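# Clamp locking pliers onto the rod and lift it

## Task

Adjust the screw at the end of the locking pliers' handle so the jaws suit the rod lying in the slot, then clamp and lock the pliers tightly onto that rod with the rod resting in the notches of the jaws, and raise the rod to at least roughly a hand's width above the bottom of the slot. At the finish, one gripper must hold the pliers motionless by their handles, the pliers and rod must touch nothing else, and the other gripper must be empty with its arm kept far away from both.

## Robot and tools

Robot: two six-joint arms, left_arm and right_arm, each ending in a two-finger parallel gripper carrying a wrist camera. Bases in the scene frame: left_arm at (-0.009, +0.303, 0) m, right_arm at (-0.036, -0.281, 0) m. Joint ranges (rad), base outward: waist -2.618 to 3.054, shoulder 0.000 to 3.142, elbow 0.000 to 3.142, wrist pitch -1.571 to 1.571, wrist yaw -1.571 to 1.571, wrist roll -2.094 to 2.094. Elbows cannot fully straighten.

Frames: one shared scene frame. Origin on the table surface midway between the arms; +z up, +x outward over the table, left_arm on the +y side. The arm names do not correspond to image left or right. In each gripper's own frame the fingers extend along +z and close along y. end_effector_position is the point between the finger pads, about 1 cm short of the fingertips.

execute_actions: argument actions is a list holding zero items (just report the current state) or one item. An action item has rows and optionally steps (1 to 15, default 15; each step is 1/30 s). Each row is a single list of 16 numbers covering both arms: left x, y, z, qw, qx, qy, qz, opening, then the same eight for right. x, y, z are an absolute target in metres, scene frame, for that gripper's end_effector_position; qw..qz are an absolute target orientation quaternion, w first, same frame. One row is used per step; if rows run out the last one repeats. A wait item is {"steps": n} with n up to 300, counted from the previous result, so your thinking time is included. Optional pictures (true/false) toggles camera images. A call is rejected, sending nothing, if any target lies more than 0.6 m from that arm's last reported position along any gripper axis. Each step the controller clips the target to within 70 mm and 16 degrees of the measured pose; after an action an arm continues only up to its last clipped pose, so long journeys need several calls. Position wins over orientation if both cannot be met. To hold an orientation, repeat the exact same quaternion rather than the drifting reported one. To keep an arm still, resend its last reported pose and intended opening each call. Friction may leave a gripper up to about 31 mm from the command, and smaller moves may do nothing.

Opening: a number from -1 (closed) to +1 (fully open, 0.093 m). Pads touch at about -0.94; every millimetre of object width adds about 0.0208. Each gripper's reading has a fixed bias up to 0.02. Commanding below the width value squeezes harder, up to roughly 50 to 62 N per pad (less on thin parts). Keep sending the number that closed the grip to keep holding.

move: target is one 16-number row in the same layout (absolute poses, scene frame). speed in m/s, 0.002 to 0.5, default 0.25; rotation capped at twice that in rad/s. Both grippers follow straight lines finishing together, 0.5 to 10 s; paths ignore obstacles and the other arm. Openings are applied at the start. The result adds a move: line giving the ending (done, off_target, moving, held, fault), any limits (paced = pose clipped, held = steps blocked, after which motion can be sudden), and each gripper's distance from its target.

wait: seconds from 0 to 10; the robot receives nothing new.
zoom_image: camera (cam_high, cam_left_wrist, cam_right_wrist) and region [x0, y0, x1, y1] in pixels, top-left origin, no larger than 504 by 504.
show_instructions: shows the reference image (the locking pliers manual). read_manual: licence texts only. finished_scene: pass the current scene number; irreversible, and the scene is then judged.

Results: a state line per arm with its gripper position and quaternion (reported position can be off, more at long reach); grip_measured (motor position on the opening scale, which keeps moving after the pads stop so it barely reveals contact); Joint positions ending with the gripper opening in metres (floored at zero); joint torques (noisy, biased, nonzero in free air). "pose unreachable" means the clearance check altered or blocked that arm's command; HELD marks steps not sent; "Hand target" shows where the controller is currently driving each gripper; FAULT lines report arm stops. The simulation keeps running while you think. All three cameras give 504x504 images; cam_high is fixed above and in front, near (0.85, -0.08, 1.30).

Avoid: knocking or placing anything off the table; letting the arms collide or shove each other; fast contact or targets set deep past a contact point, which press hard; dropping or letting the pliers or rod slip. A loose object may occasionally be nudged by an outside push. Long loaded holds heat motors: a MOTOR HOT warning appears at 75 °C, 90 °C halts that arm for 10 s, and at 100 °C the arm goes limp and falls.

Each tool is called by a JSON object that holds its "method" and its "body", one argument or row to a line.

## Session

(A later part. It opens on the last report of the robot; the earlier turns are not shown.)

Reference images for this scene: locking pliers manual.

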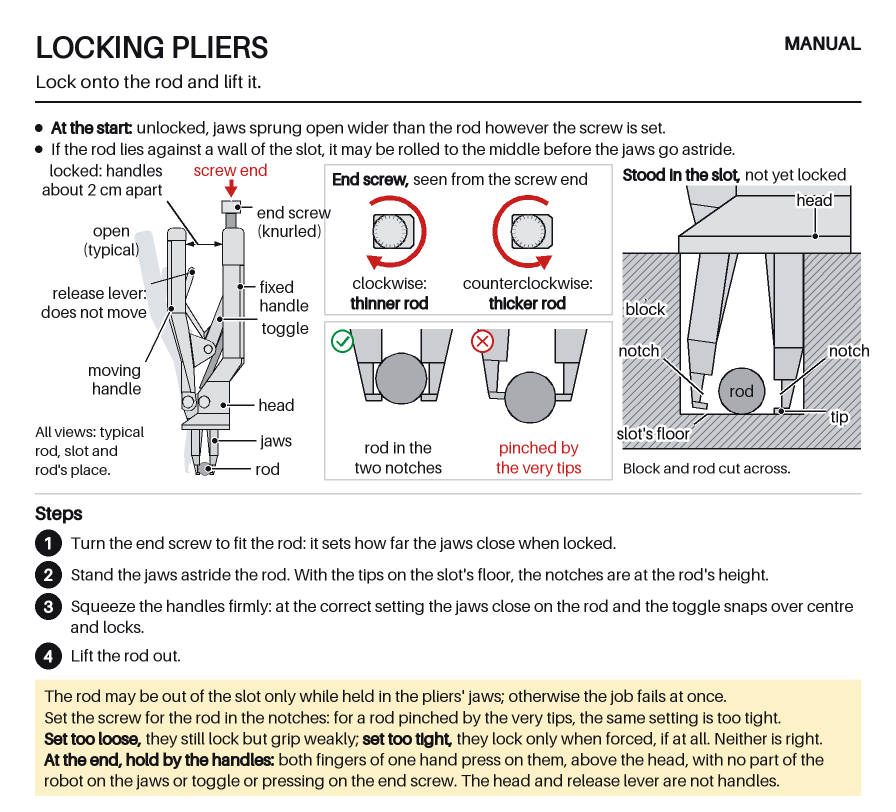

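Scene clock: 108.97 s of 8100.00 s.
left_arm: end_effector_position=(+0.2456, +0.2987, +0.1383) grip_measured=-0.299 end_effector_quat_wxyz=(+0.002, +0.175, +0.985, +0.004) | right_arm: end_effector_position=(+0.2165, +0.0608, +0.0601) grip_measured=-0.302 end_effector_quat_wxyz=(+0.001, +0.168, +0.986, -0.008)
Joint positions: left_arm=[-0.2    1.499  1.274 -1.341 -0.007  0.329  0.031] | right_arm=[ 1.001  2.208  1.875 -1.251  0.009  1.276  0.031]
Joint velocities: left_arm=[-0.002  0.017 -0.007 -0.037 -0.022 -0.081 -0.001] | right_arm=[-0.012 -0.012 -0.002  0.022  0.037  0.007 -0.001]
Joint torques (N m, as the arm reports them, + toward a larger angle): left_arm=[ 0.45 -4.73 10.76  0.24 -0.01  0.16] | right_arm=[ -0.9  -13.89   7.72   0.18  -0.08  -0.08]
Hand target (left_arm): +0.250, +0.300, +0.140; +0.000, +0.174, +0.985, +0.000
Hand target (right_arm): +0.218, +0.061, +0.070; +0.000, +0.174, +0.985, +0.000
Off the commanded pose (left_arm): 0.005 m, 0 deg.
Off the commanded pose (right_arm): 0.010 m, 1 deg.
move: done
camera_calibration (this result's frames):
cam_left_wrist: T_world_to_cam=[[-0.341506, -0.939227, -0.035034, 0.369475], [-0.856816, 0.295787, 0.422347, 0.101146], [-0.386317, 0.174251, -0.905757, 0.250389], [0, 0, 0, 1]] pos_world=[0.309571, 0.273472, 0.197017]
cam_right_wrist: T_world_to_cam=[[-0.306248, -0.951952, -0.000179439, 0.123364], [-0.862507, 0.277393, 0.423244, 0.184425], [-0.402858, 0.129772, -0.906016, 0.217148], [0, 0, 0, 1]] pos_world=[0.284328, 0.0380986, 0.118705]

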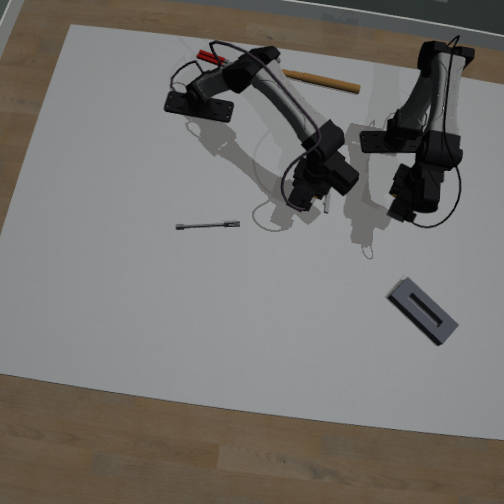

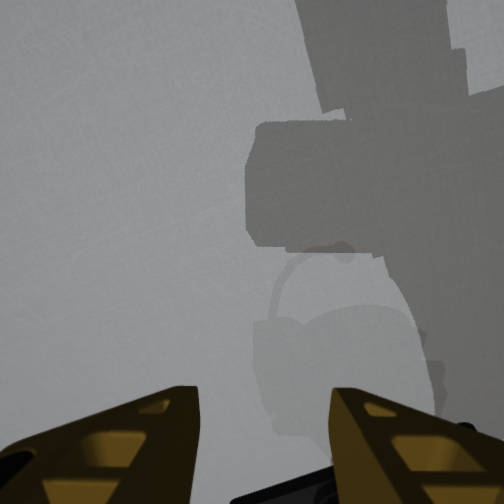

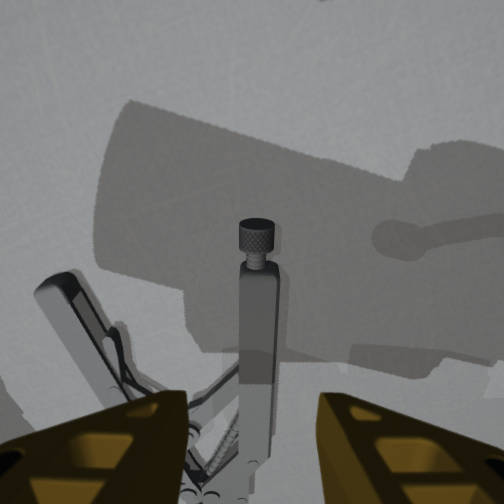

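{"method": "move", "body": {
  "target": [0.235,0.2,0.1,0,0.168,0.986,0,-0.3,0.40,-0.05,0.10,0.561,-0.430,0.561,0.430,-0.9],
  "speed": 0.4
}}

{"method": "move", "body": {
  "target": [0.217,0.058,0.05,0,0.168,0.986,0,-0.3,0.40,-0.05,0.10,0.561,-0.430,0.561,0.430,-0.9],
  "speed": 0.3
}}

Scene clock: 115.57 s of 8100.00 s.
left_arm: end_effector_position=(+0.2439, +0.1977, +0.1148) grip_measured=-0.299 end_effector_quat_wxyz=(+0.021, +0.168, +0.986, -0.008) | right_arm: end_effector_position=(+0.3989, -0.0453, +0.0949) grip_measured=-0.898 end_effector_quat_wxyz=(+0.558, -0.415, +0.574, +0.431)
Joint positions: left_arm=[-0.568  1.539  1.218 -1.204  0.007 -0.054  0.031] | right_arm=[ 0.252  2.28   1.002  1.267 -1.094  0.021  0.002]
Joint velocities: left_arm=[-0.007  0.002 -0.002  0.051 -0.022 -0.007  0.001] | right_arm=[-0.002 -0.002 -0.002  0.037  0.007  0.037 -0.002]
Joint torques (N m, as the arm reports them, + toward a larger angle): left_arm=[-0.85 -5.55  4.54  0.61 -0.04 -0.05] | right_arm=[ -0.46 -10.25   6.54   2.25  -0.11  -0.08]
Hand target (left_arm): +0.236, +0.198, +0.101; -0.001, +0.168, +0.986, -0.006
Hand target (right_arm): +0.402, -0.045, +0.099; +0.566, -0.420, +0.565, +0.431
Off the commanded pose (left_arm): 0.017 m, 3 deg.
Off the commanded pose (right_arm): 0.007 m, 2 deg.
move: off_target (left_arm)
camera_calibration (this result's frames):
cam_left_wrist: T_world_to_cam=[[-0.327674, -0.94463, -0.0174327, 0.26889], [-0.874447, 0.29624, 0.384167, 0.148074], [-0.357731, 0.141125, -0.923099, 0.247578], [0, 0, 0, 1]] pos_world=[0.306157, 0.175197, 0.176341]
cam_right_wrist: T_world_to_cam=[[0.963242, -0.268573, -0.00575229, -0.396689], [-0.120994, -0.414632, -0.901909, 0.155016], [0.239843, 0.869453, -0.431887, 0.0680176], [0, 0, 0, 1]] pos_world=[0.38455, -0.101404, 0.166904]

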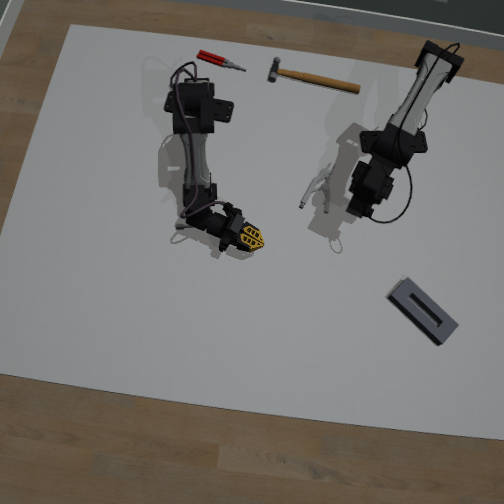

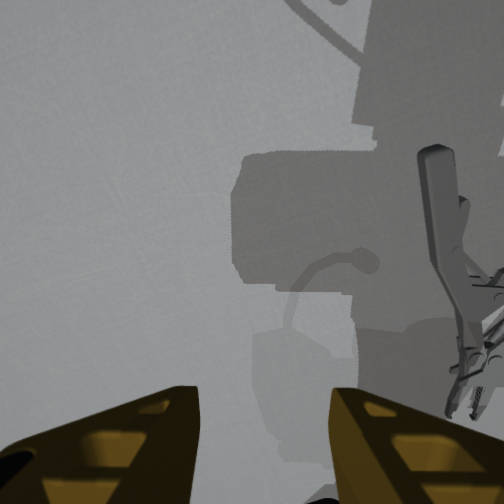

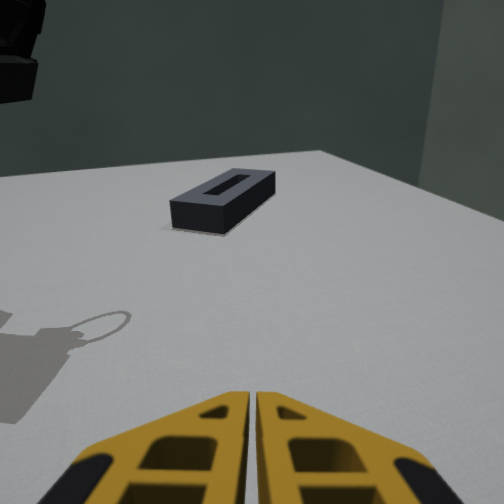

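Scene clock: 116.73 s of 8100.00 s.
left_arm: end_effector_position=(+0.2104, +0.0616, +0.0487) grip_measured=-0.299 end_effector_quat_wxyz=(-0.013, +0.173, +0.985, -0.002) | right_arm: end_effector_position=(+0.3958, -0.0481, +0.0950) grip_measured=-0.898 end_effector_quat_wxyz=(+0.556, -0.425, +0.567, +0.434)
Joint positions: left_arm=[-1.001  1.842  1.292 -1.04   0.019 -0.476  0.031] | right_arm=[ 0.242  2.28   1.002  1.267 -1.127  0.01   0.002]
Joint velocities: left_arm=[-0.032 -0.002 -0.012 -0.007 -0.037 -0.007 -0.   ] | right_arm=[ 0.017  0.002  0.012 -0.007 -0.037 -0.081 -0.001]
Joint torques (N m, as the arm reports them, + toward a larger angle): left_arm=[-0.35 -8.74 10.16  0.41 -0.12 -0.05] | right_arm=[ -0.81 -11.84   6.37   1.83  -0.16  -0.23]
Hand target (left_arm): +0.217, +0.055, +0.050; -0.004, +0.168, +0.986, -0.007
Hand target (right_arm): +0.400, -0.050, +0.100; +0.561, -0.430, +0.561, +0.430
Off the commanded pose (left_arm): 0.008 m, 2 deg.
Off the commanded pose (right_arm): 0.007 m, 1 deg.
move: done
camera_calibration (this result's frames):
cam_left_wrist: T_world_to_cam=[[-0.338913, -0.940621, -0.0192294, 0.130482], [-0.84385, 0.294881, 0.448288, 0.175008], [-0.415998, 0.168157, -0.893683, 0.202925], [0, 0, 0, 1]] pos_world=[0.276319, 0.0370048, 0.105406]
cam_right_wrist: T_world_to_cam=[[0.969241, -0.246032, 0.00625785, -0.396926], [-0.100721, -0.419731, -0.902043, 0.14534], [0.224558, 0.873667, -0.431601, 0.0774364], [0, 0, 0, 1]] pos_world=[0.381967, -0.104306, 0.167008]

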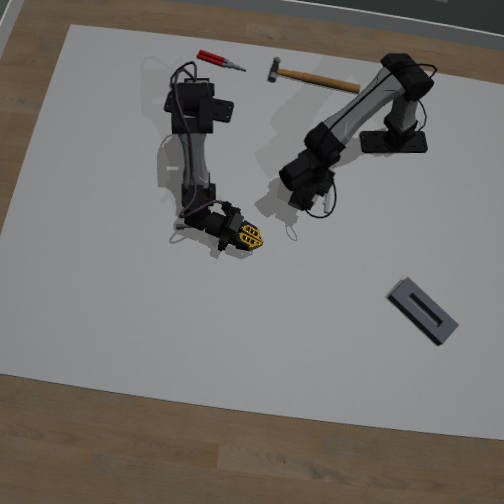

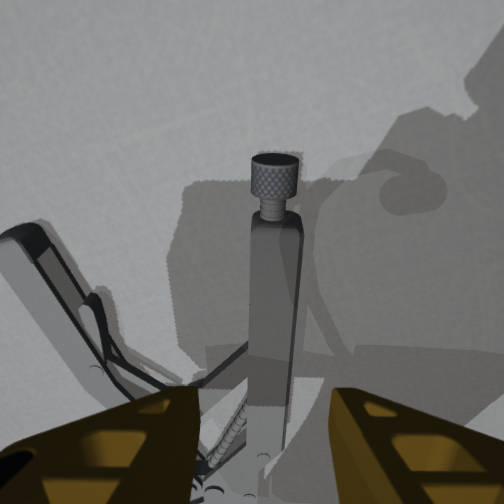

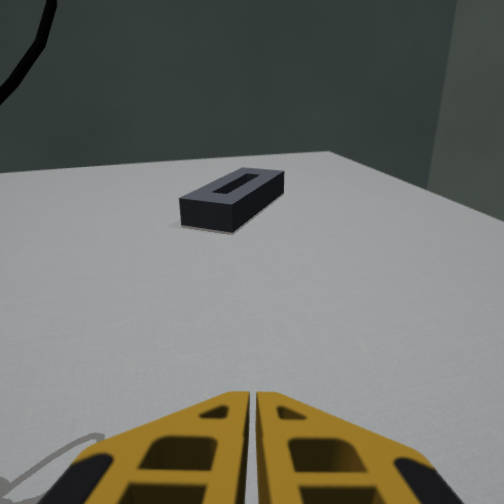

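{"method": "move", "body": {
  "target": [0.227,0.050,0.03,0,0.199,0.980,0,-0.3,0.40,-0.05,0.094,0.561,-0.430,0.561,0.430,-0.9],
  "speed": 0.1
}}

Scene clock: 120.63 s of 8100.00 s.
left_arm: end_effector_position=(+0.2182, +0.0564, +0.0294) grip_measured=-0.299 end_effector_quat_wxyz=(-0.011, +0.196, +0.981, +0.005) | right_arm: end_effector_position=(+0.3957, -0.0481, +0.0950) grip_measured=-0.898 end_effector_quat_wxyz=(+0.556, -0.426, +0.566, +0.434)
Joint positions: left_arm=[-1.001  1.903  1.292 -0.984  0.006 -0.431  0.031] | right_arm=[ 0.242  2.28   1.002  1.267 -1.127  0.007  0.002]
Joint velocities: left_arm=[ 0.007 -0.002 -0.012 -0.007 -0.037 -0.022  0.001] | right_arm=[-0.022 -0.017  0.012 -0.081  0.007 -0.066  0.001]
Joint torques (N m, as the arm reports them, + toward a larger angle): left_arm=[ 0.03 -9.16 10.19  0.42 -0.14  0.14] | right_arm=[ -0.83 -10.12   6.36   2.01  -0.13  -0.2 ]
Hand target (left_arm): +0.227, +0.050, +0.030; +0.000, +0.199, +0.980, +0.000
Hand target (right_arm): +0.400, -0.050, +0.094; +0.561, -0.430, +0.561, +0.430
Off the commanded pose (left_arm): 0.011 m, 1 deg.
Off the commanded pose (right_arm): 0.005 m, 1 deg.
move: off_target (left_arm)
camera_calibration (this result's frames):
cam_left_wrist: T_world_to_cam=[[-0.381687, -0.923747, -0.0317407, 0.136591], [-0.832214, 0.328519, 0.446648, 0.187403], [-0.402162, 0.196895, -0.894147, 0.185173], [0, 0, 0, 1]] pos_world=[0.282564, 0.0281503, 0.0862045]
cam_right_wrist: T_world_to_cam=[[0.969322, -0.245648, 0.00854462, -0.397092], [-0.0985633, -0.420305, -0.902014, 0.144457], [0.225169, 0.873499, -0.431622, 0.0771881], [0, 0, 0, 1]] pos_world=[0.381768, -0.104253, 0.167012]

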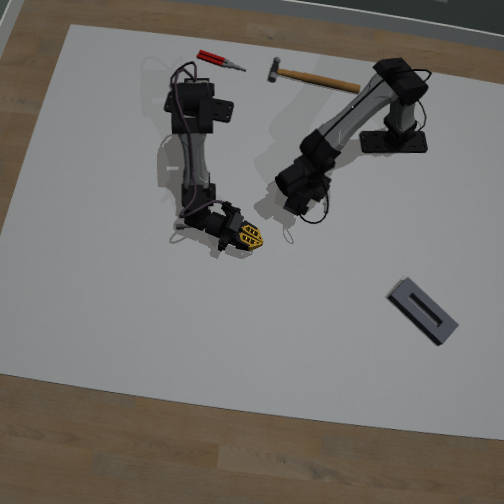

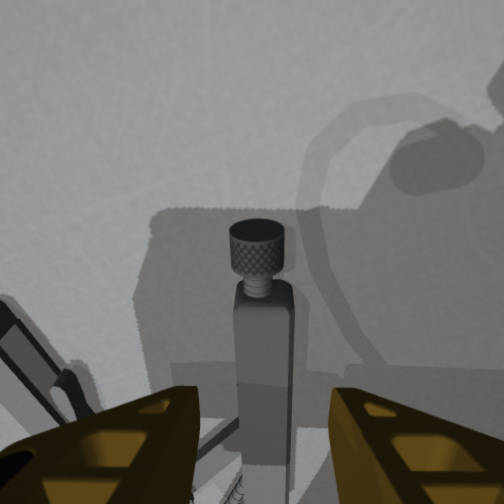

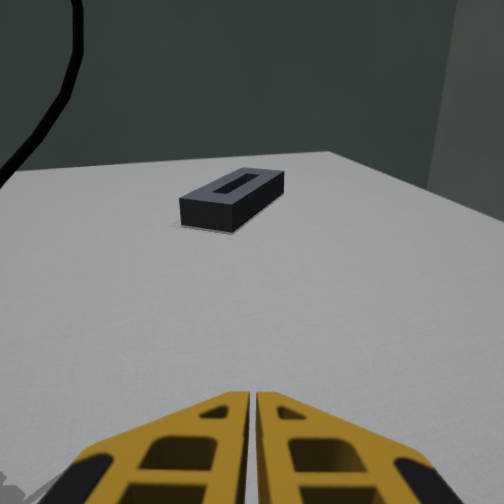

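{"method": "move", "body": {
  "target": [0.236,0.049,0.010,0,0.185,0.983,0,-0.3,0.40,-0.05,0.094,0.561,-0.430,0.561,0.430,-0.9],
  "speed": 0.06
}}

Scene clock: 124.10 s of 8100.00 s.
left_arm: end_effector_position=(+0.2247, +0.0533, +0.0156) grip_measured=-0.299 end_effector_quat_wxyz=(-0.012, +0.192, +0.981, +0.003) | right_arm: end_effector_position=(+0.3957, -0.0481, +0.0950) grip_measured=-0.898 end_effector_quat_wxyz=(+0.556, -0.426, +0.566, +0.434)
Joint positions: left_arm=[-0.991  1.945  1.292 -0.94   0.009 -0.429  0.031] | right_arm=[ 0.242  2.28   1.002  1.267 -1.127  0.007  0.002]
Joint velocities: left_arm=[-0.012 -0.002 -0.012 -0.066  0.051  0.007 -0.001] | right_arm=[-0.002 -0.002 -0.017  0.081  0.037 -0.022 -0.001]
Joint torques (N m, as the arm reports them, + toward a larger angle): left_arm=[ 0.56 -8.61  8.94  0.68 -0.22  0.  ] | right_arm=[ -0.85 -10.08   6.43   2.01  -0.13  -0.23]
Hand target (left_arm): +0.236, +0.049, +0.010; +0.000, +0.185, +0.983, +0.000
Hand target (right_arm): +0.400, -0.050, +0.094; +0.561, -0.430, +0.561, +0.430
Off the commanded pose (left_arm): 0.013 m, 2 deg.
Off the commanded pose (right_arm): 0.005 m, 1 deg.
move: off_target (left_arm)
camera_calibration (this result's frames):
cam_left_wrist: T_world_to_cam=[[-0.374252, -0.926901, -0.0281089, 0.134229], [-0.834071, 0.323213, 0.447056, 0.200666], [-0.405291, 0.190756, -0.894064, 0.177141], [0, 0, 0, 1]] pos_world=[0.289399, 0.0257686, 0.0724392]
cam_right_wrist: T_world_to_cam=[[0.969322, -0.245648, 0.00854462, -0.397092], [-0.0985633, -0.420305, -0.902014, 0.144457], [0.225169, 0.873499, -0.431622, 0.0771881], [0, 0, 0, 1]] pos_world=[0.381768, -0.104253, 0.167012]

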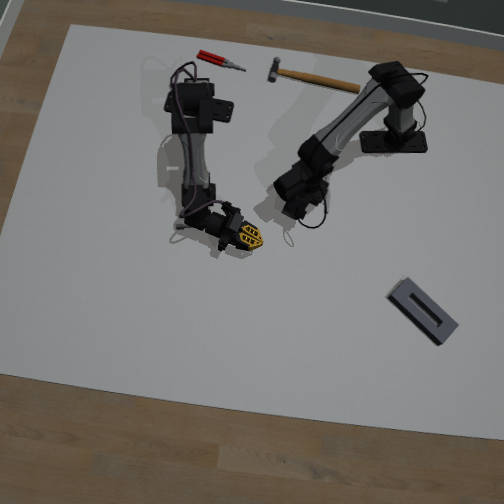

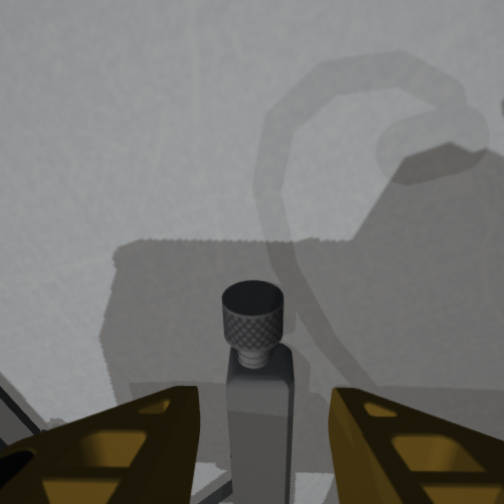

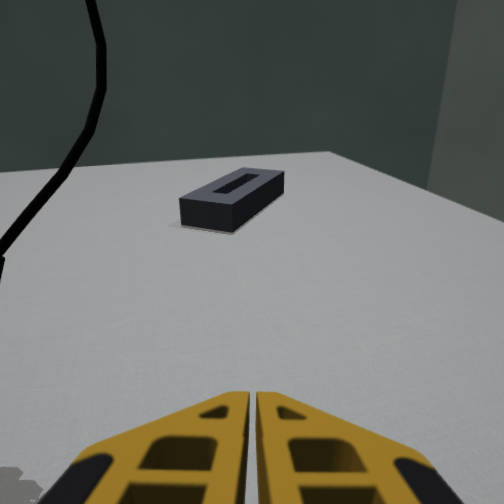

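{"method": "move", "body": {
  "target": [0.230,0.052,-0.002,0,0.185,0.983,0,-0.3,0.40,-0.05,0.094,0.561,-0.430,0.561,0.430,-0.9],
  "speed": 0.04
}}

{"method": "move", "body": {
  "target": [0.230,0.052,0.002,0,0.185,0.983,0,-0.97,0.40,-0.05,0.094,0.561,-0.430,0.561,0.430,-0.9],
  "speed": 0.04
}}

Scene clock: 127.23 s of 8100.00 s.
left_arm: end_effector_position=(+0.2249, +0.0531, +0.0156) grip_measured=-0.299 end_effector_quat_wxyz=(-0.012, +0.192, +0.981, +0.002) | right_arm: end_effector_position=(+0.3957, -0.0481, +0.0950) grip_measured=-0.898 end_effector_quat_wxyz=(+0.556, -0.426, +0.566, +0.434)
Joint positions: left_arm=[-0.991  1.945  1.292 -0.939  0.01  -0.429  0.031] | right_arm=[ 0.242  2.28   1.002  1.267 -1.127  0.007  0.002]
Joint velocities: left_arm=[-0.017  0.002 -0.002 -0.066 -0.081 -0.051 -0.001] | right_arm=[-0.022  0.002 -0.012 -0.037 -0.007  0.11  -0.   ]
Joint torques (N m, as the arm reports them, + toward a larger angle): left_arm=[-0.06 -8.86  3.76  1.2  -0.24 -0.06] | right_arm=[ -0.81 -10.06   6.38   2.01  -0.13  -0.21]
Hand target (left_arm): +0.229, +0.053, -0.001; -0.001, +0.185, +0.983, +0.001
Hand target (right_arm): +0.400, -0.050, +0.094; +0.561, -0.430, +0.561, +0.430
Off the commanded pose (left_arm): 0.018 m, 2 deg.
Off the commanded pose (right_arm): 0.005 m, 1 deg.
move: off_target (left_arm)
camera_calibration (this result's frames):
cam_left_wrist: T_world_to_cam=[[-0.37423, -0.926935, -0.0272843, 0.134039], [-0.8343, 0.323694, 0.446279, 0.200906], [-0.404839, 0.189774, -0.894478, 0.177198], [0, 0, 0, 1]] pos_world=[0.289514, 0.0255855, 0.0724967]
cam_right_wrist: T_world_to_cam=[[0.969322, -0.245648, 0.00854462, -0.397092], [-0.0985633, -0.420305, -0.902014, 0.144457], [0.225169, 0.873499, -0.431622, 0.0771881], [0, 0, 0, 1]] pos_world=[0.381768, -0.104253, 0.167012]

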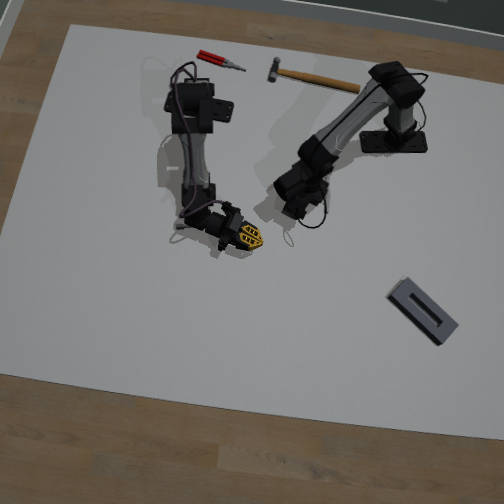

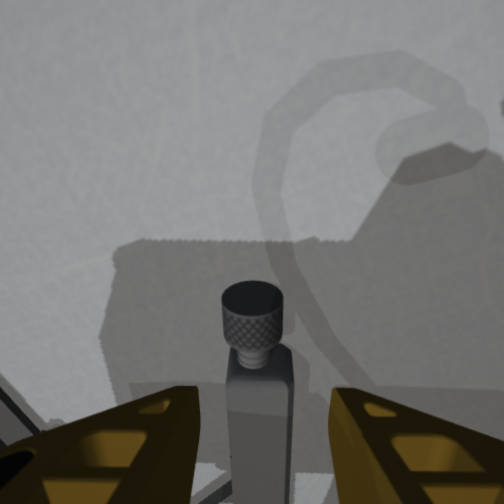

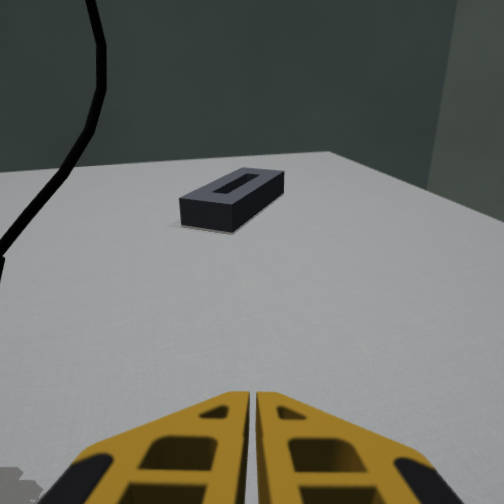

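Scene clock: 127.93 s of 8100.00 s.
left_arm: end_effector_position=(+0.2244, +0.0510, +0.0156) grip_measured=-0.815 end_effector_quat_wxyz=(-0.012, +0.192, +0.981, -0.003) | right_arm: end_effector_position=(+0.3957, -0.0481, +0.0950) grip_measured=-0.898 end_effector_quat_wxyz=(+0.556, -0.426, +0.566, +0.434)
Joint positions: left_arm=[-0.992  1.945  1.292 -0.934  0.019 -0.428  0.006] | right_arm=[ 0.242  2.28   1.002  1.267 -1.127  0.007  0.002]
Joint velocities: left_arm=[ 0.007 -0.007 -0.007 -0.007  0.022 -0.037 -0.001] | right_arm=[-0.002 -0.007 -0.002 -0.007  0.022  0.081 -0.002]
Joint torques (N m, as the arm reports them, + toward a larger angle): left_arm=[ 0.07 -9.5   4.5   1.03 -0.35 -0.08] | right_arm=[ -0.77 -10.1    6.44   2.    -0.13  -0.21]
Hand target (left_arm): +0.230, +0.052, +0.003; -0.001, +0.185, +0.983, +0.000
Hand target (right_arm): +0.400, -0.050, +0.094; +0.561, -0.430, +0.561, +0.430
Off the commanded pose (left_arm): 0.015 m, 2 deg.
Off the commanded pose (right_arm): 0.005 m, 1 deg.
move: off_target (left_arm)
camera_calibration (this result's frames):
cam_left_wrist: T_world_to_cam=[[-0.375199, -0.926797, -0.0165341, 0.132002], [-0.832406, 0.329031, 0.445913, 0.200515], [-0.40783, 0.181069, -0.894924, 0.178534], [0, 0, 0, 1]] pos_world=[0.289249, 0.0240363, 0.0725448]
cam_right_wrist: T_world_to_cam=[[0.969322, -0.245648, 0.00854462, -0.397092], [-0.0985633, -0.420305, -0.902014, 0.144457], [0.225169, 0.873499, -0.431622, 0.0771881], [0, 0, 0, 1]] pos_world=[0.381768, -0.104253, 0.167012]

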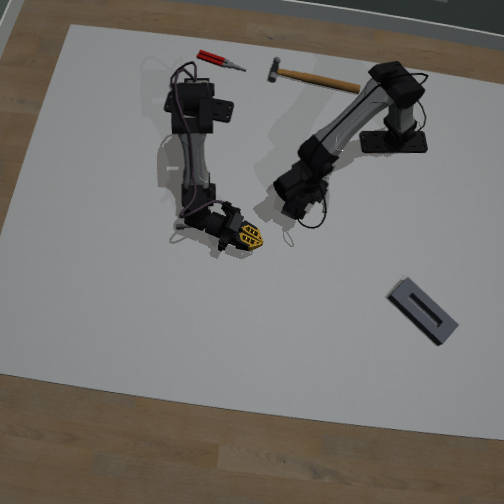

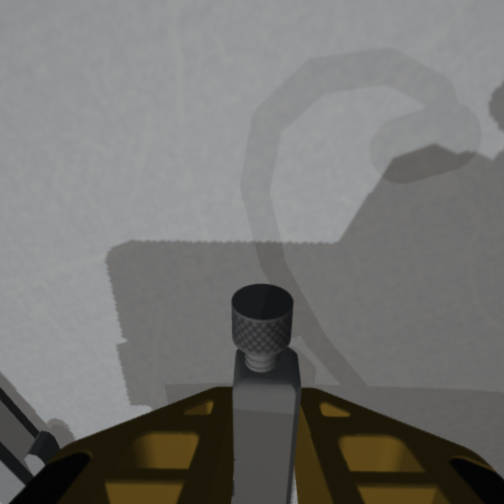

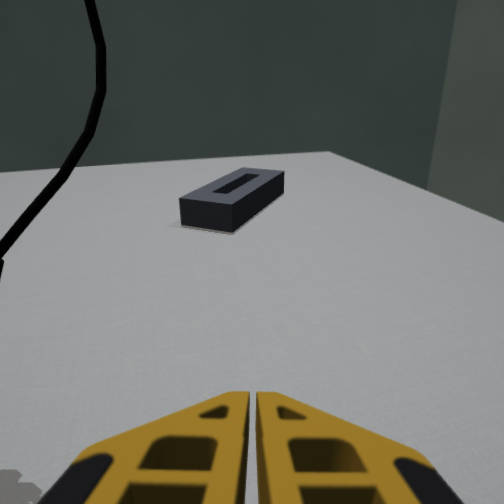

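{"method": "move", "body": {
  "target": [0.228,0.06,0.12,0,0.185,0.983,0,-0.97,0.40,-0.05,0.094,0.561,-0.430,0.561,0.430,-0.9],
  "speed": 0.2
}}

{"method": "move", "body": {
  "target": [0.515,0.395,0.22,0.6355,-0.31,0.6355,0.31,-0.97,0.42,0.02,0.094,0.561,-0.430,0.561,0.430,-0.9],
  "speed": 0.3
}}

Scene clock: 135.03 s of 8100.00 s.
left_arm: end_effector_position=(+0.2232, +0.0592, +0.1115) grip_measured=-0.815 end_effector_quat_wxyz=(-0.006, +0.189, +0.982, +0.001) | right_arm: end_effector_position=(+0.3957, -0.0481, +0.0950) grip_measured=-0.898 end_effector_quat_wxyz=(+0.556, -0.426, +0.566, +0.434)
Joint positions: left_arm=[-0.985  1.829  1.53  -1.281  0.005 -0.428  0.006] | right_arm=[ 0.242  2.28   1.002  1.267 -1.127  0.007  0.002]
Joint velocities: left_arm=[-0.007  0.007  0.017 -0.066 -0.007 -0.007 -0.   ] | right_arm=[ 0.002 -0.012 -0.022  0.022 -0.022 -0.007 -0.   ]
Joint torques (N m, as the arm reports them, + toward a larger angle): left_arm=[  0.36 -11.01  10.6    0.09  -0.16   0.06] | right_arm=[ -0.78 -10.04   6.42   2.02  -0.13  -0.22]
Hand target (left_arm): +0.227, +0.061, +0.120; +0.000, +0.185, +0.983, +0.000
Hand target (right_arm): +0.400, -0.050, +0.094; +0.561, -0.430, +0.561, +0.430
Off the commanded pose (left_arm): 0.010 m, 1 deg.
Off the commanded pose (right_arm): 0.005 m, 1 deg.
move: done
camera_calibration (this result's frames):
cam_left_wrist: T_world_to_cam=[[-0.368678, -0.92918, -0.0264893, 0.140461], [-0.84117, 0.321359, 0.434927, 0.157716], [-0.395613, 0.18263, -0.900076, 0.260121], [0, 0, 0, 1]] pos_world=[0.287358, 0.0323239, 0.169254]
cam_right_wrist: T_world_to_cam=[[0.969322, -0.245648, 0.00854462, -0.397092], [-0.0985633, -0.420305, -0.902014, 0.144457], [0.225169, 0.873499, -0.431622, 0.0771881], [0, 0, 0, 1]] pos_world=[0.381768, -0.104253, 0.167012]

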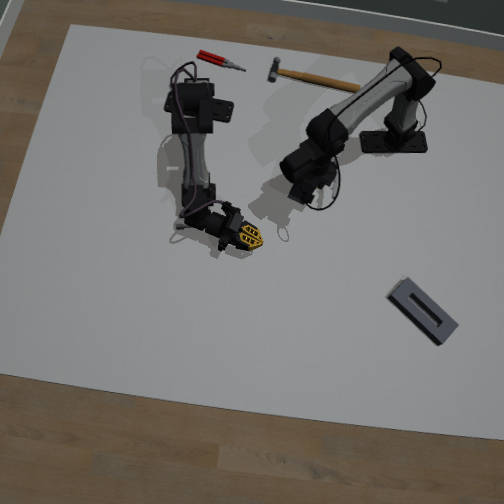

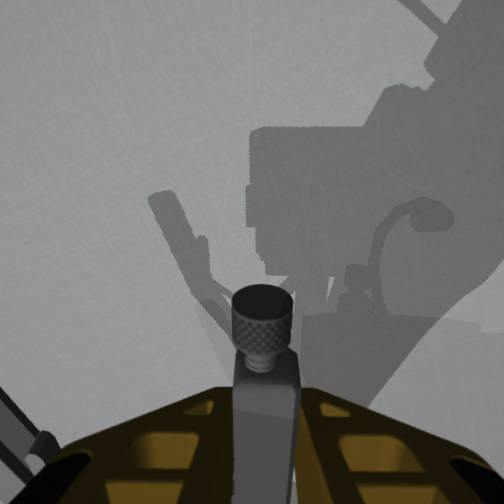

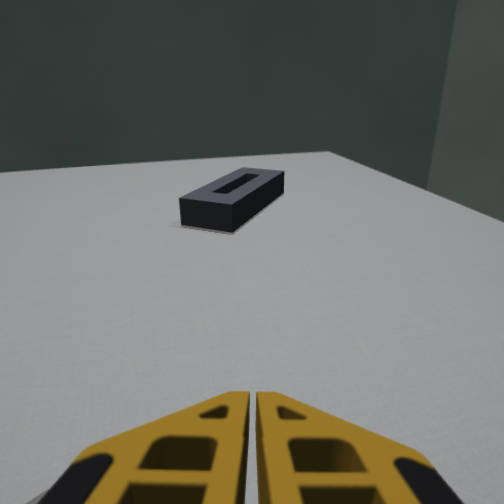

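Scene clock: 139.00 s of 8100.00 s.
left_arm: end_effector_position=(+0.5033, +0.3993, +0.2109) grip_measured=-0.815 end_effector_quat_wxyz=(+0.624, -0.293, +0.648, +0.325) | right_arm: end_effector_position=(+0.4159, +0.0162, +0.0948) grip_measured=-0.898 end_effector_quat_wxyz=(+0.560, -0.429, +0.562, +0.431)
Joint positions: left_arm=[-0.266  1.986  1.154  0.812 -0.995  0.039  0.006] | right_arm=[ 0.381  2.361  1.178  1.181 -0.99   0.003  0.002]
Joint velocities: left_arm=[ 0.007  0.002  0.012 -0.007 -0.081  0.095 -0.002] | right_arm=[ 0.002 -0.017 -0.002  0.007  0.022 -0.037  0.001]
Joint torques (N m, as the arm reports them, + toward a larger angle): left_arm=[  0.17 -11.65  11.9    2.57  -0.24   0.17] | right_arm=[  0.29 -11.57   7.09   1.9   -0.01  -0.23]
Hand target (left_arm): +0.507, +0.403, +0.225; +0.638, -0.304, +0.629, +0.323
Hand target (right_arm): +0.419, +0.020, +0.093; +0.561, -0.431, +0.561, +0.429
Off the commanded pose (left_arm): 0.015 m, 3 deg.
Off the commanded pose (right_arm): 0.006 m, 0 deg.
move: off_target (left_arm)
camera_calibration (this result's frames):
cam_left_wrist: T_world_to_cam=[[0.801858, -0.595136, -0.0532659, -0.154476], [-0.29696, -0.319573, -0.899827, 0.504329], [0.518497, 0.737351, -0.432984, -0.381821], [0, 0, 0, 1]] pos_world=[0.471606, 0.350772, 0.280258]
cam_right_wrist: T_world_to_cam=[[0.969503, -0.244161, 0.0211814, -0.40218], [-0.0860756, -0.420154, -0.903361, 0.168219], [0.229465, 0.873989, -0.428357, 0.0143393], [0, 0, 0, 1]] pos_world=[0.401104, -0.0400509, 0.166624]

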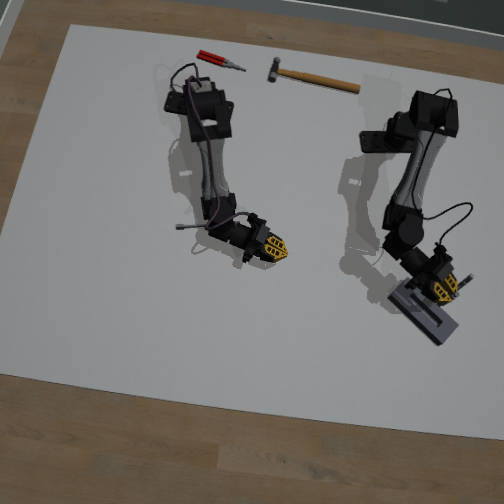

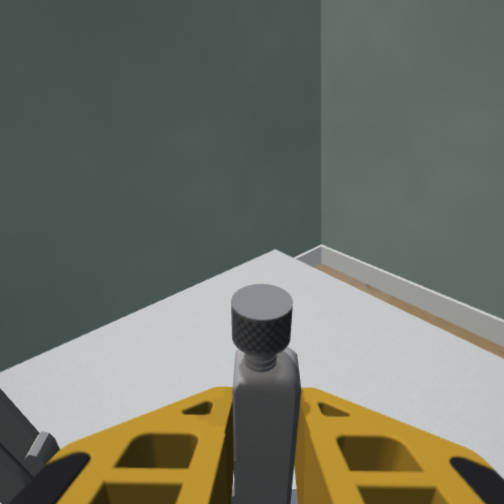

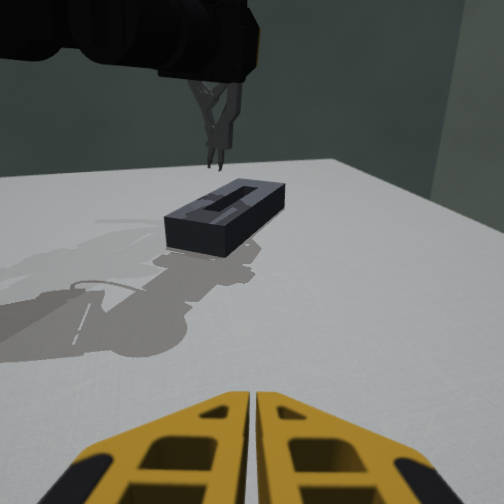

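{"method": "move", "body": {
  "target": [0.518,0.392,0.20,0.6355,-0.31,0.6355,0.31,-0.97,0.31,0.155,0.055,0.6355,-0.31,0.6355,0.31,-0.9],
  "speed": 0.25
}}

{"method": "zoom_image", "body": {
  "camera": "cam_right_wrist",
  "region": [170, 60, 350, 300]
}}

Scene clock: 144.30 s of 8100.00 s.
left_arm: end_effector_position=(+0.5119, +0.3961, +0.1868) grip_measured=-0.815 end_effector_quat_wxyz=(+0.616, -0.298, +0.654, +0.322) | right_arm: end_effector_position=(+0.3018, +0.1504, +0.0477) grip_measured=-0.898 end_effector_quat_wxyz=(+0.621, -0.321, +0.646, +0.308)
Joint positions: left_arm=[-0.272  2.053  1.175  0.816 -1.003  0.001  0.006] | right_arm=[ 0.963  2.397  0.958  1.399 -0.021 -0.002  0.002]
Joint velocities: left_arm=[-0.002 -0.012  0.002 -0.022 -0.007  0.066  0.   ] | right_arm=[-0.017  0.012 -0.012 -0.007  0.081  0.022 -0.   ]
Joint torques (N m, as the arm reports them, + toward a larger angle): left_arm=[ -0.79 -12.08  11.54   2.57  -0.27  -0.02] | right_arm=[ -0.65 -10.86   6.19   2.75   0.01  -0.2 ]
Hand target (left_arm): +0.517, +0.392, +0.200; +0.635, -0.310, +0.636, +0.310
Hand target (right_arm): +0.308, +0.152, +0.054; +0.635, -0.314, +0.636, +0.306
Off the commanded pose (left_arm): 0.015 m, 4 deg.
Off the commanded pose (right_arm): 0.012 m, 2 deg.
move: off_target (left_arm, right_arm)
camera_calibration (this result's frames):
cam_left_wrist: T_world_to_cam=[[0.802612, -0.594245, -0.0518307, -0.165514], [-0.307347, -0.337512, -0.889732, 0.49467], [0.511226, 0.73004, -0.45353, -0.383886], [0, 0, 0, 1]] pos_world=[0.481131, 0.348853, 0.257441]
cam_right_wrist: T_world_to_cam=[[0.806074, -0.591222, 0.0264944, -0.156454], [-0.255325, -0.387801, -0.885674, 0.217609], [0.533904, 0.707154, -0.463551, -0.162058], [0, 0, 0, 1]] pos_world=[0.268198, 0.106491, 0.121754]

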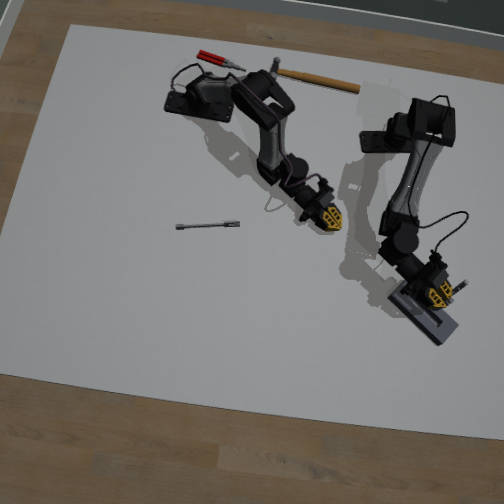

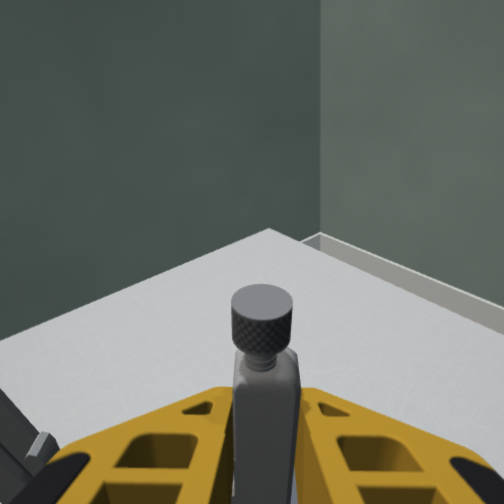

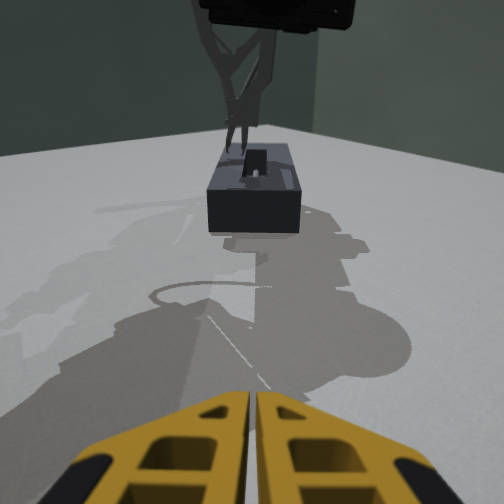

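Region (170, 60, 350, 300) of cam_right_wrist's 504x504 image, scaled by 2.100, with more detail than that image has; it fills the left 378 columns of this view, and the rest is white.

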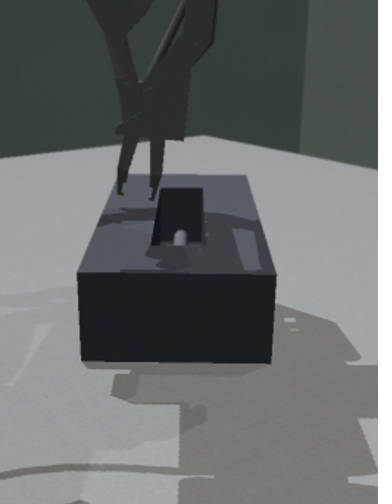

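{"method": "move", "body": {
  "target": [0.522,0.388,0.20,0.653,-0.348,0.6154,0.2706,-0.97,0.31,0.155,0.048,0.6355,-0.31,0.6355,0.31,-0.9],
  "speed": 0.1
}}

{"method": "zoom_image", "body": {
  "camera": "cam_right_wrist",
  "region": [170, 60, 350, 300]
}}

Scene clock: 153.27 s of 8100.00 s.
left_arm: end_effector_position=(+0.5156, +0.3921, +0.1869) grip_measured=-0.815 end_effector_quat_wxyz=(+0.635, -0.336, +0.635, +0.284) | right_arm: end_effector_position=(+0.3050, +0.1535, +0.0423) grip_measured=-0.898 end_effector_quat_wxyz=(+0.624, -0.319, +0.644, +0.308)
Joint positions: left_arm=[-0.28   2.066  1.195  0.808 -1.01  -0.119  0.006] | right_arm=[ 0.963  2.431  0.985  1.414 -0.018 -0.003  0.002]
Joint velocities: left_arm=[ 0.002  0.007 -0.007 -0.037 -0.051 -0.037 -0.001] | right_arm=[-0.007 -0.002  0.007 -0.022 -0.007 -0.066  0.001]
Joint torques (N m, as the arm reports them, + toward a larger angle): left_arm=[ -0.88 -12.37  11.77   2.56  -0.25  -0.02] | right_arm=[ -0.5  -10.92   6.03   2.7    0.02  -0.12]
Hand target (left_arm): +0.521, +0.388, +0.200; +0.653, -0.349, +0.616, +0.270
Hand target (right_arm): +0.310, +0.155, +0.048; +0.635, -0.310, +0.636, +0.310
Off the commanded pose (left_arm): 0.015 m, 4 deg.
Off the commanded pose (right_arm): 0.008 m, 2 deg.
move: off_target (left_arm)
camera_calibration (this result's frames):
cam_left_wrist: T_world_to_cam=[[0.803804, -0.591093, 0.0671412, -0.194951], [-0.222439, -0.403309, -0.887616, 0.476187], [0.551743, 0.698535, -0.455663, -0.390963], [0, 0, 0, 1]] pos_world=[0.478336, 0.349918, 0.257613]
cam_right_wrist: T_world_to_cam=[[0.803904, -0.594133, 0.0272855, -0.15598], [-0.251867, -0.381637, -0.889335, 0.213027], [0.538796, 0.708067, -0.456442, -0.170394], [0, 0, 0, 1]] pos_world=[0.270854, 0.109276, 0.115933]

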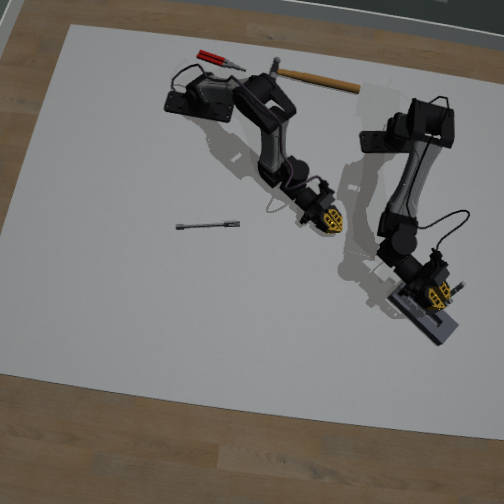

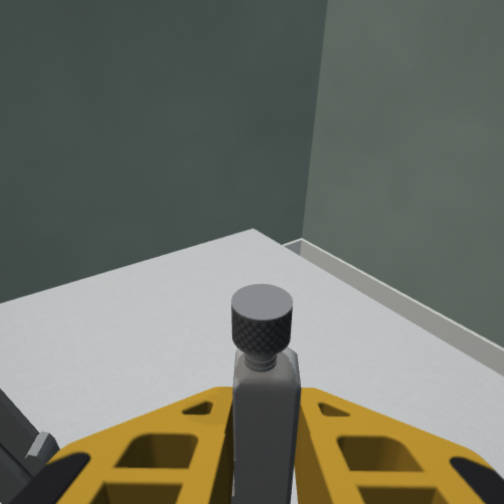

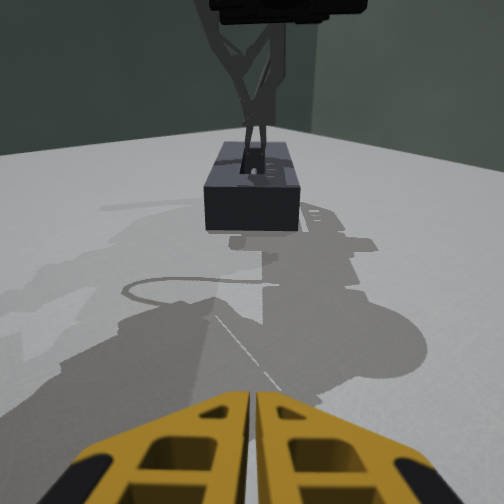

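Region (170, 60, 350, 300) of cam_right_wrist's 504x504 image, scaled by 2.100, with more detail than that image has; it fills the left 378 columns of this view, and the rest is white.

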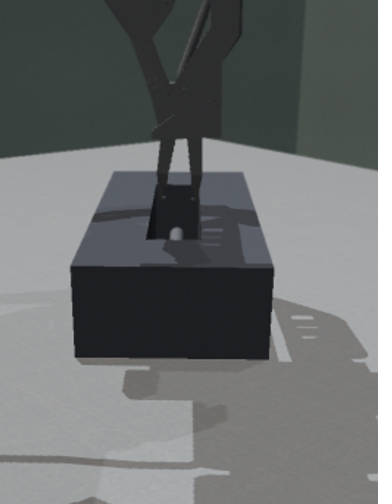

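{"method": "move", "body": {
  "target": [0.518,0.391,0.165,0.653,-0.348,0.6154,0.2706,-0.97,0.305,0.153,0.040,0.6355,-0.31,0.6355,0.31,-0.9],
  "speed": 0.03
}}

{"method": "zoom_image", "body": {
  "camera": "cam_right_wrist",
  "region": [170, 60, 350, 300]
}}

Scene clock: 157.33 s of 8100.00 s.
left_arm: end_effector_position=(+0.5168, +0.3947, +0.1675) grip_measured=-0.815 end_effector_quat_wxyz=(+0.638, -0.349, +0.623, +0.290) | right_arm: end_effector_position=(+0.3049, +0.1517, +0.0380) grip_measured=-0.898 end_effector_quat_wxyz=(+0.628, -0.315, +0.641, +0.307)
Joint positions: left_arm=[-0.28   2.137  1.195  0.906 -1.041 -0.116  0.006] | right_arm=[ 0.963  2.454  0.985  1.448 -0.011 -0.003  0.002]
Joint velocities: left_arm=[-0.022  0.002 -0.012  0.007 -0.066  0.022  0.   ] | right_arm=[ 0.012  0.012 -0.012 -0.037  0.081 -0.022  0.001]
Joint torques (N m, as the arm reports them, + toward a larger angle): left_arm=[ -0.46 -12.63   6.34   2.78   0.16  -0.09] | right_arm=[  0.04 -10.95   4.95   2.71   0.04  -0.11]
Hand target (left_arm): +0.518, +0.391, +0.165; +0.652, -0.349, +0.617, +0.271
Hand target (right_arm): +0.305, +0.153, +0.040; +0.635, -0.310, +0.636, +0.310
Off the commanded pose (left_arm): 0.005 m, 3 deg.
Off the commanded pose (right_arm): 0.002 m, 1 deg.
move: off_target (left_arm)
camera_calibration (this result's frames):
cam_left_wrist: T_world_to_cam=[[0.819796, -0.566127, 0.0862287, -0.214389], [-0.188712, -0.40924, -0.892698, 0.44604], [0.540669, 0.715558, -0.442328, -0.405496], [0, 0, 0, 1]] pos_world=[0.479167, 0.351322, 0.237303]
cam_right_wrist: T_world_to_cam=[[0.799855, -0.599551, 0.0277749, -0.154864], [-0.248485, -0.372916, -0.893974, 0.206257], [0.54634, 0.708148, -0.447258, -0.173689], [0, 0, 0, 1]] pos_world=[0.270013, 0.107065, 0.111006]

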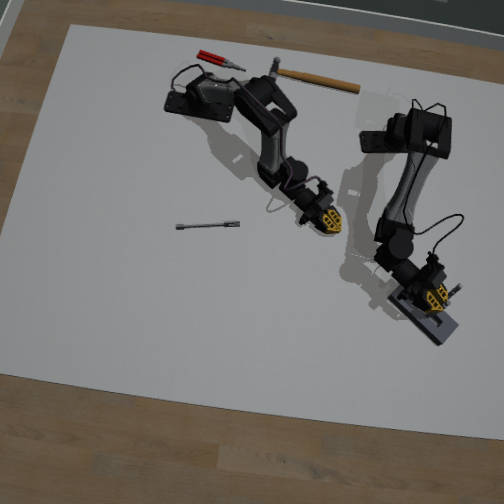

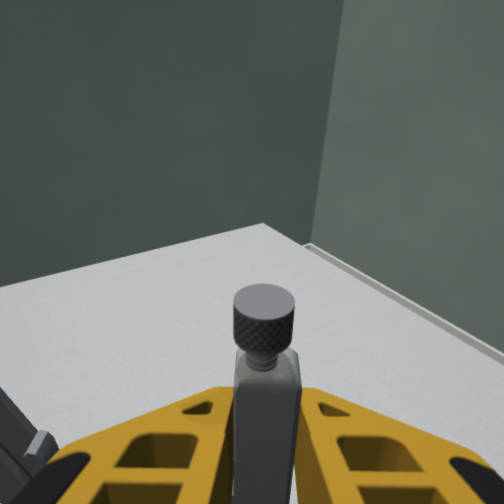

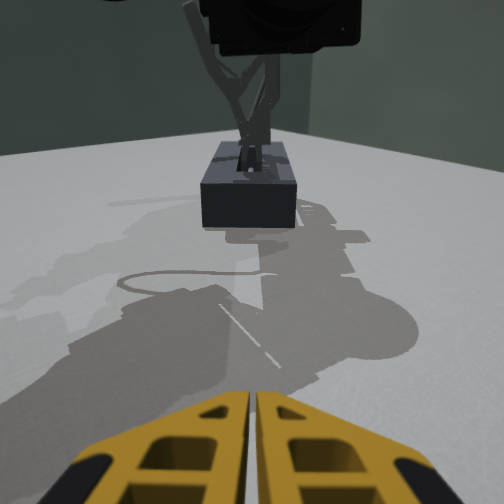

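Region (170, 60, 350, 300) of cam_right_wrist's 504x504 image, scaled by 2.100, with more detail than that image has; it fills the left 378 columns of this view, and the rest is white.

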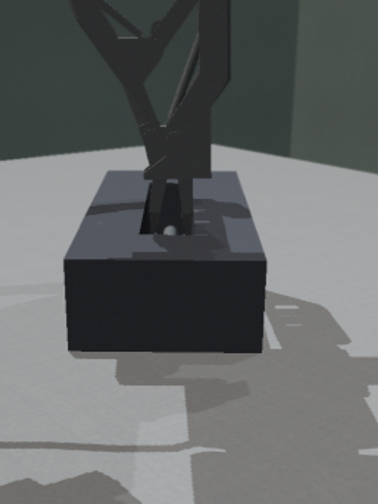

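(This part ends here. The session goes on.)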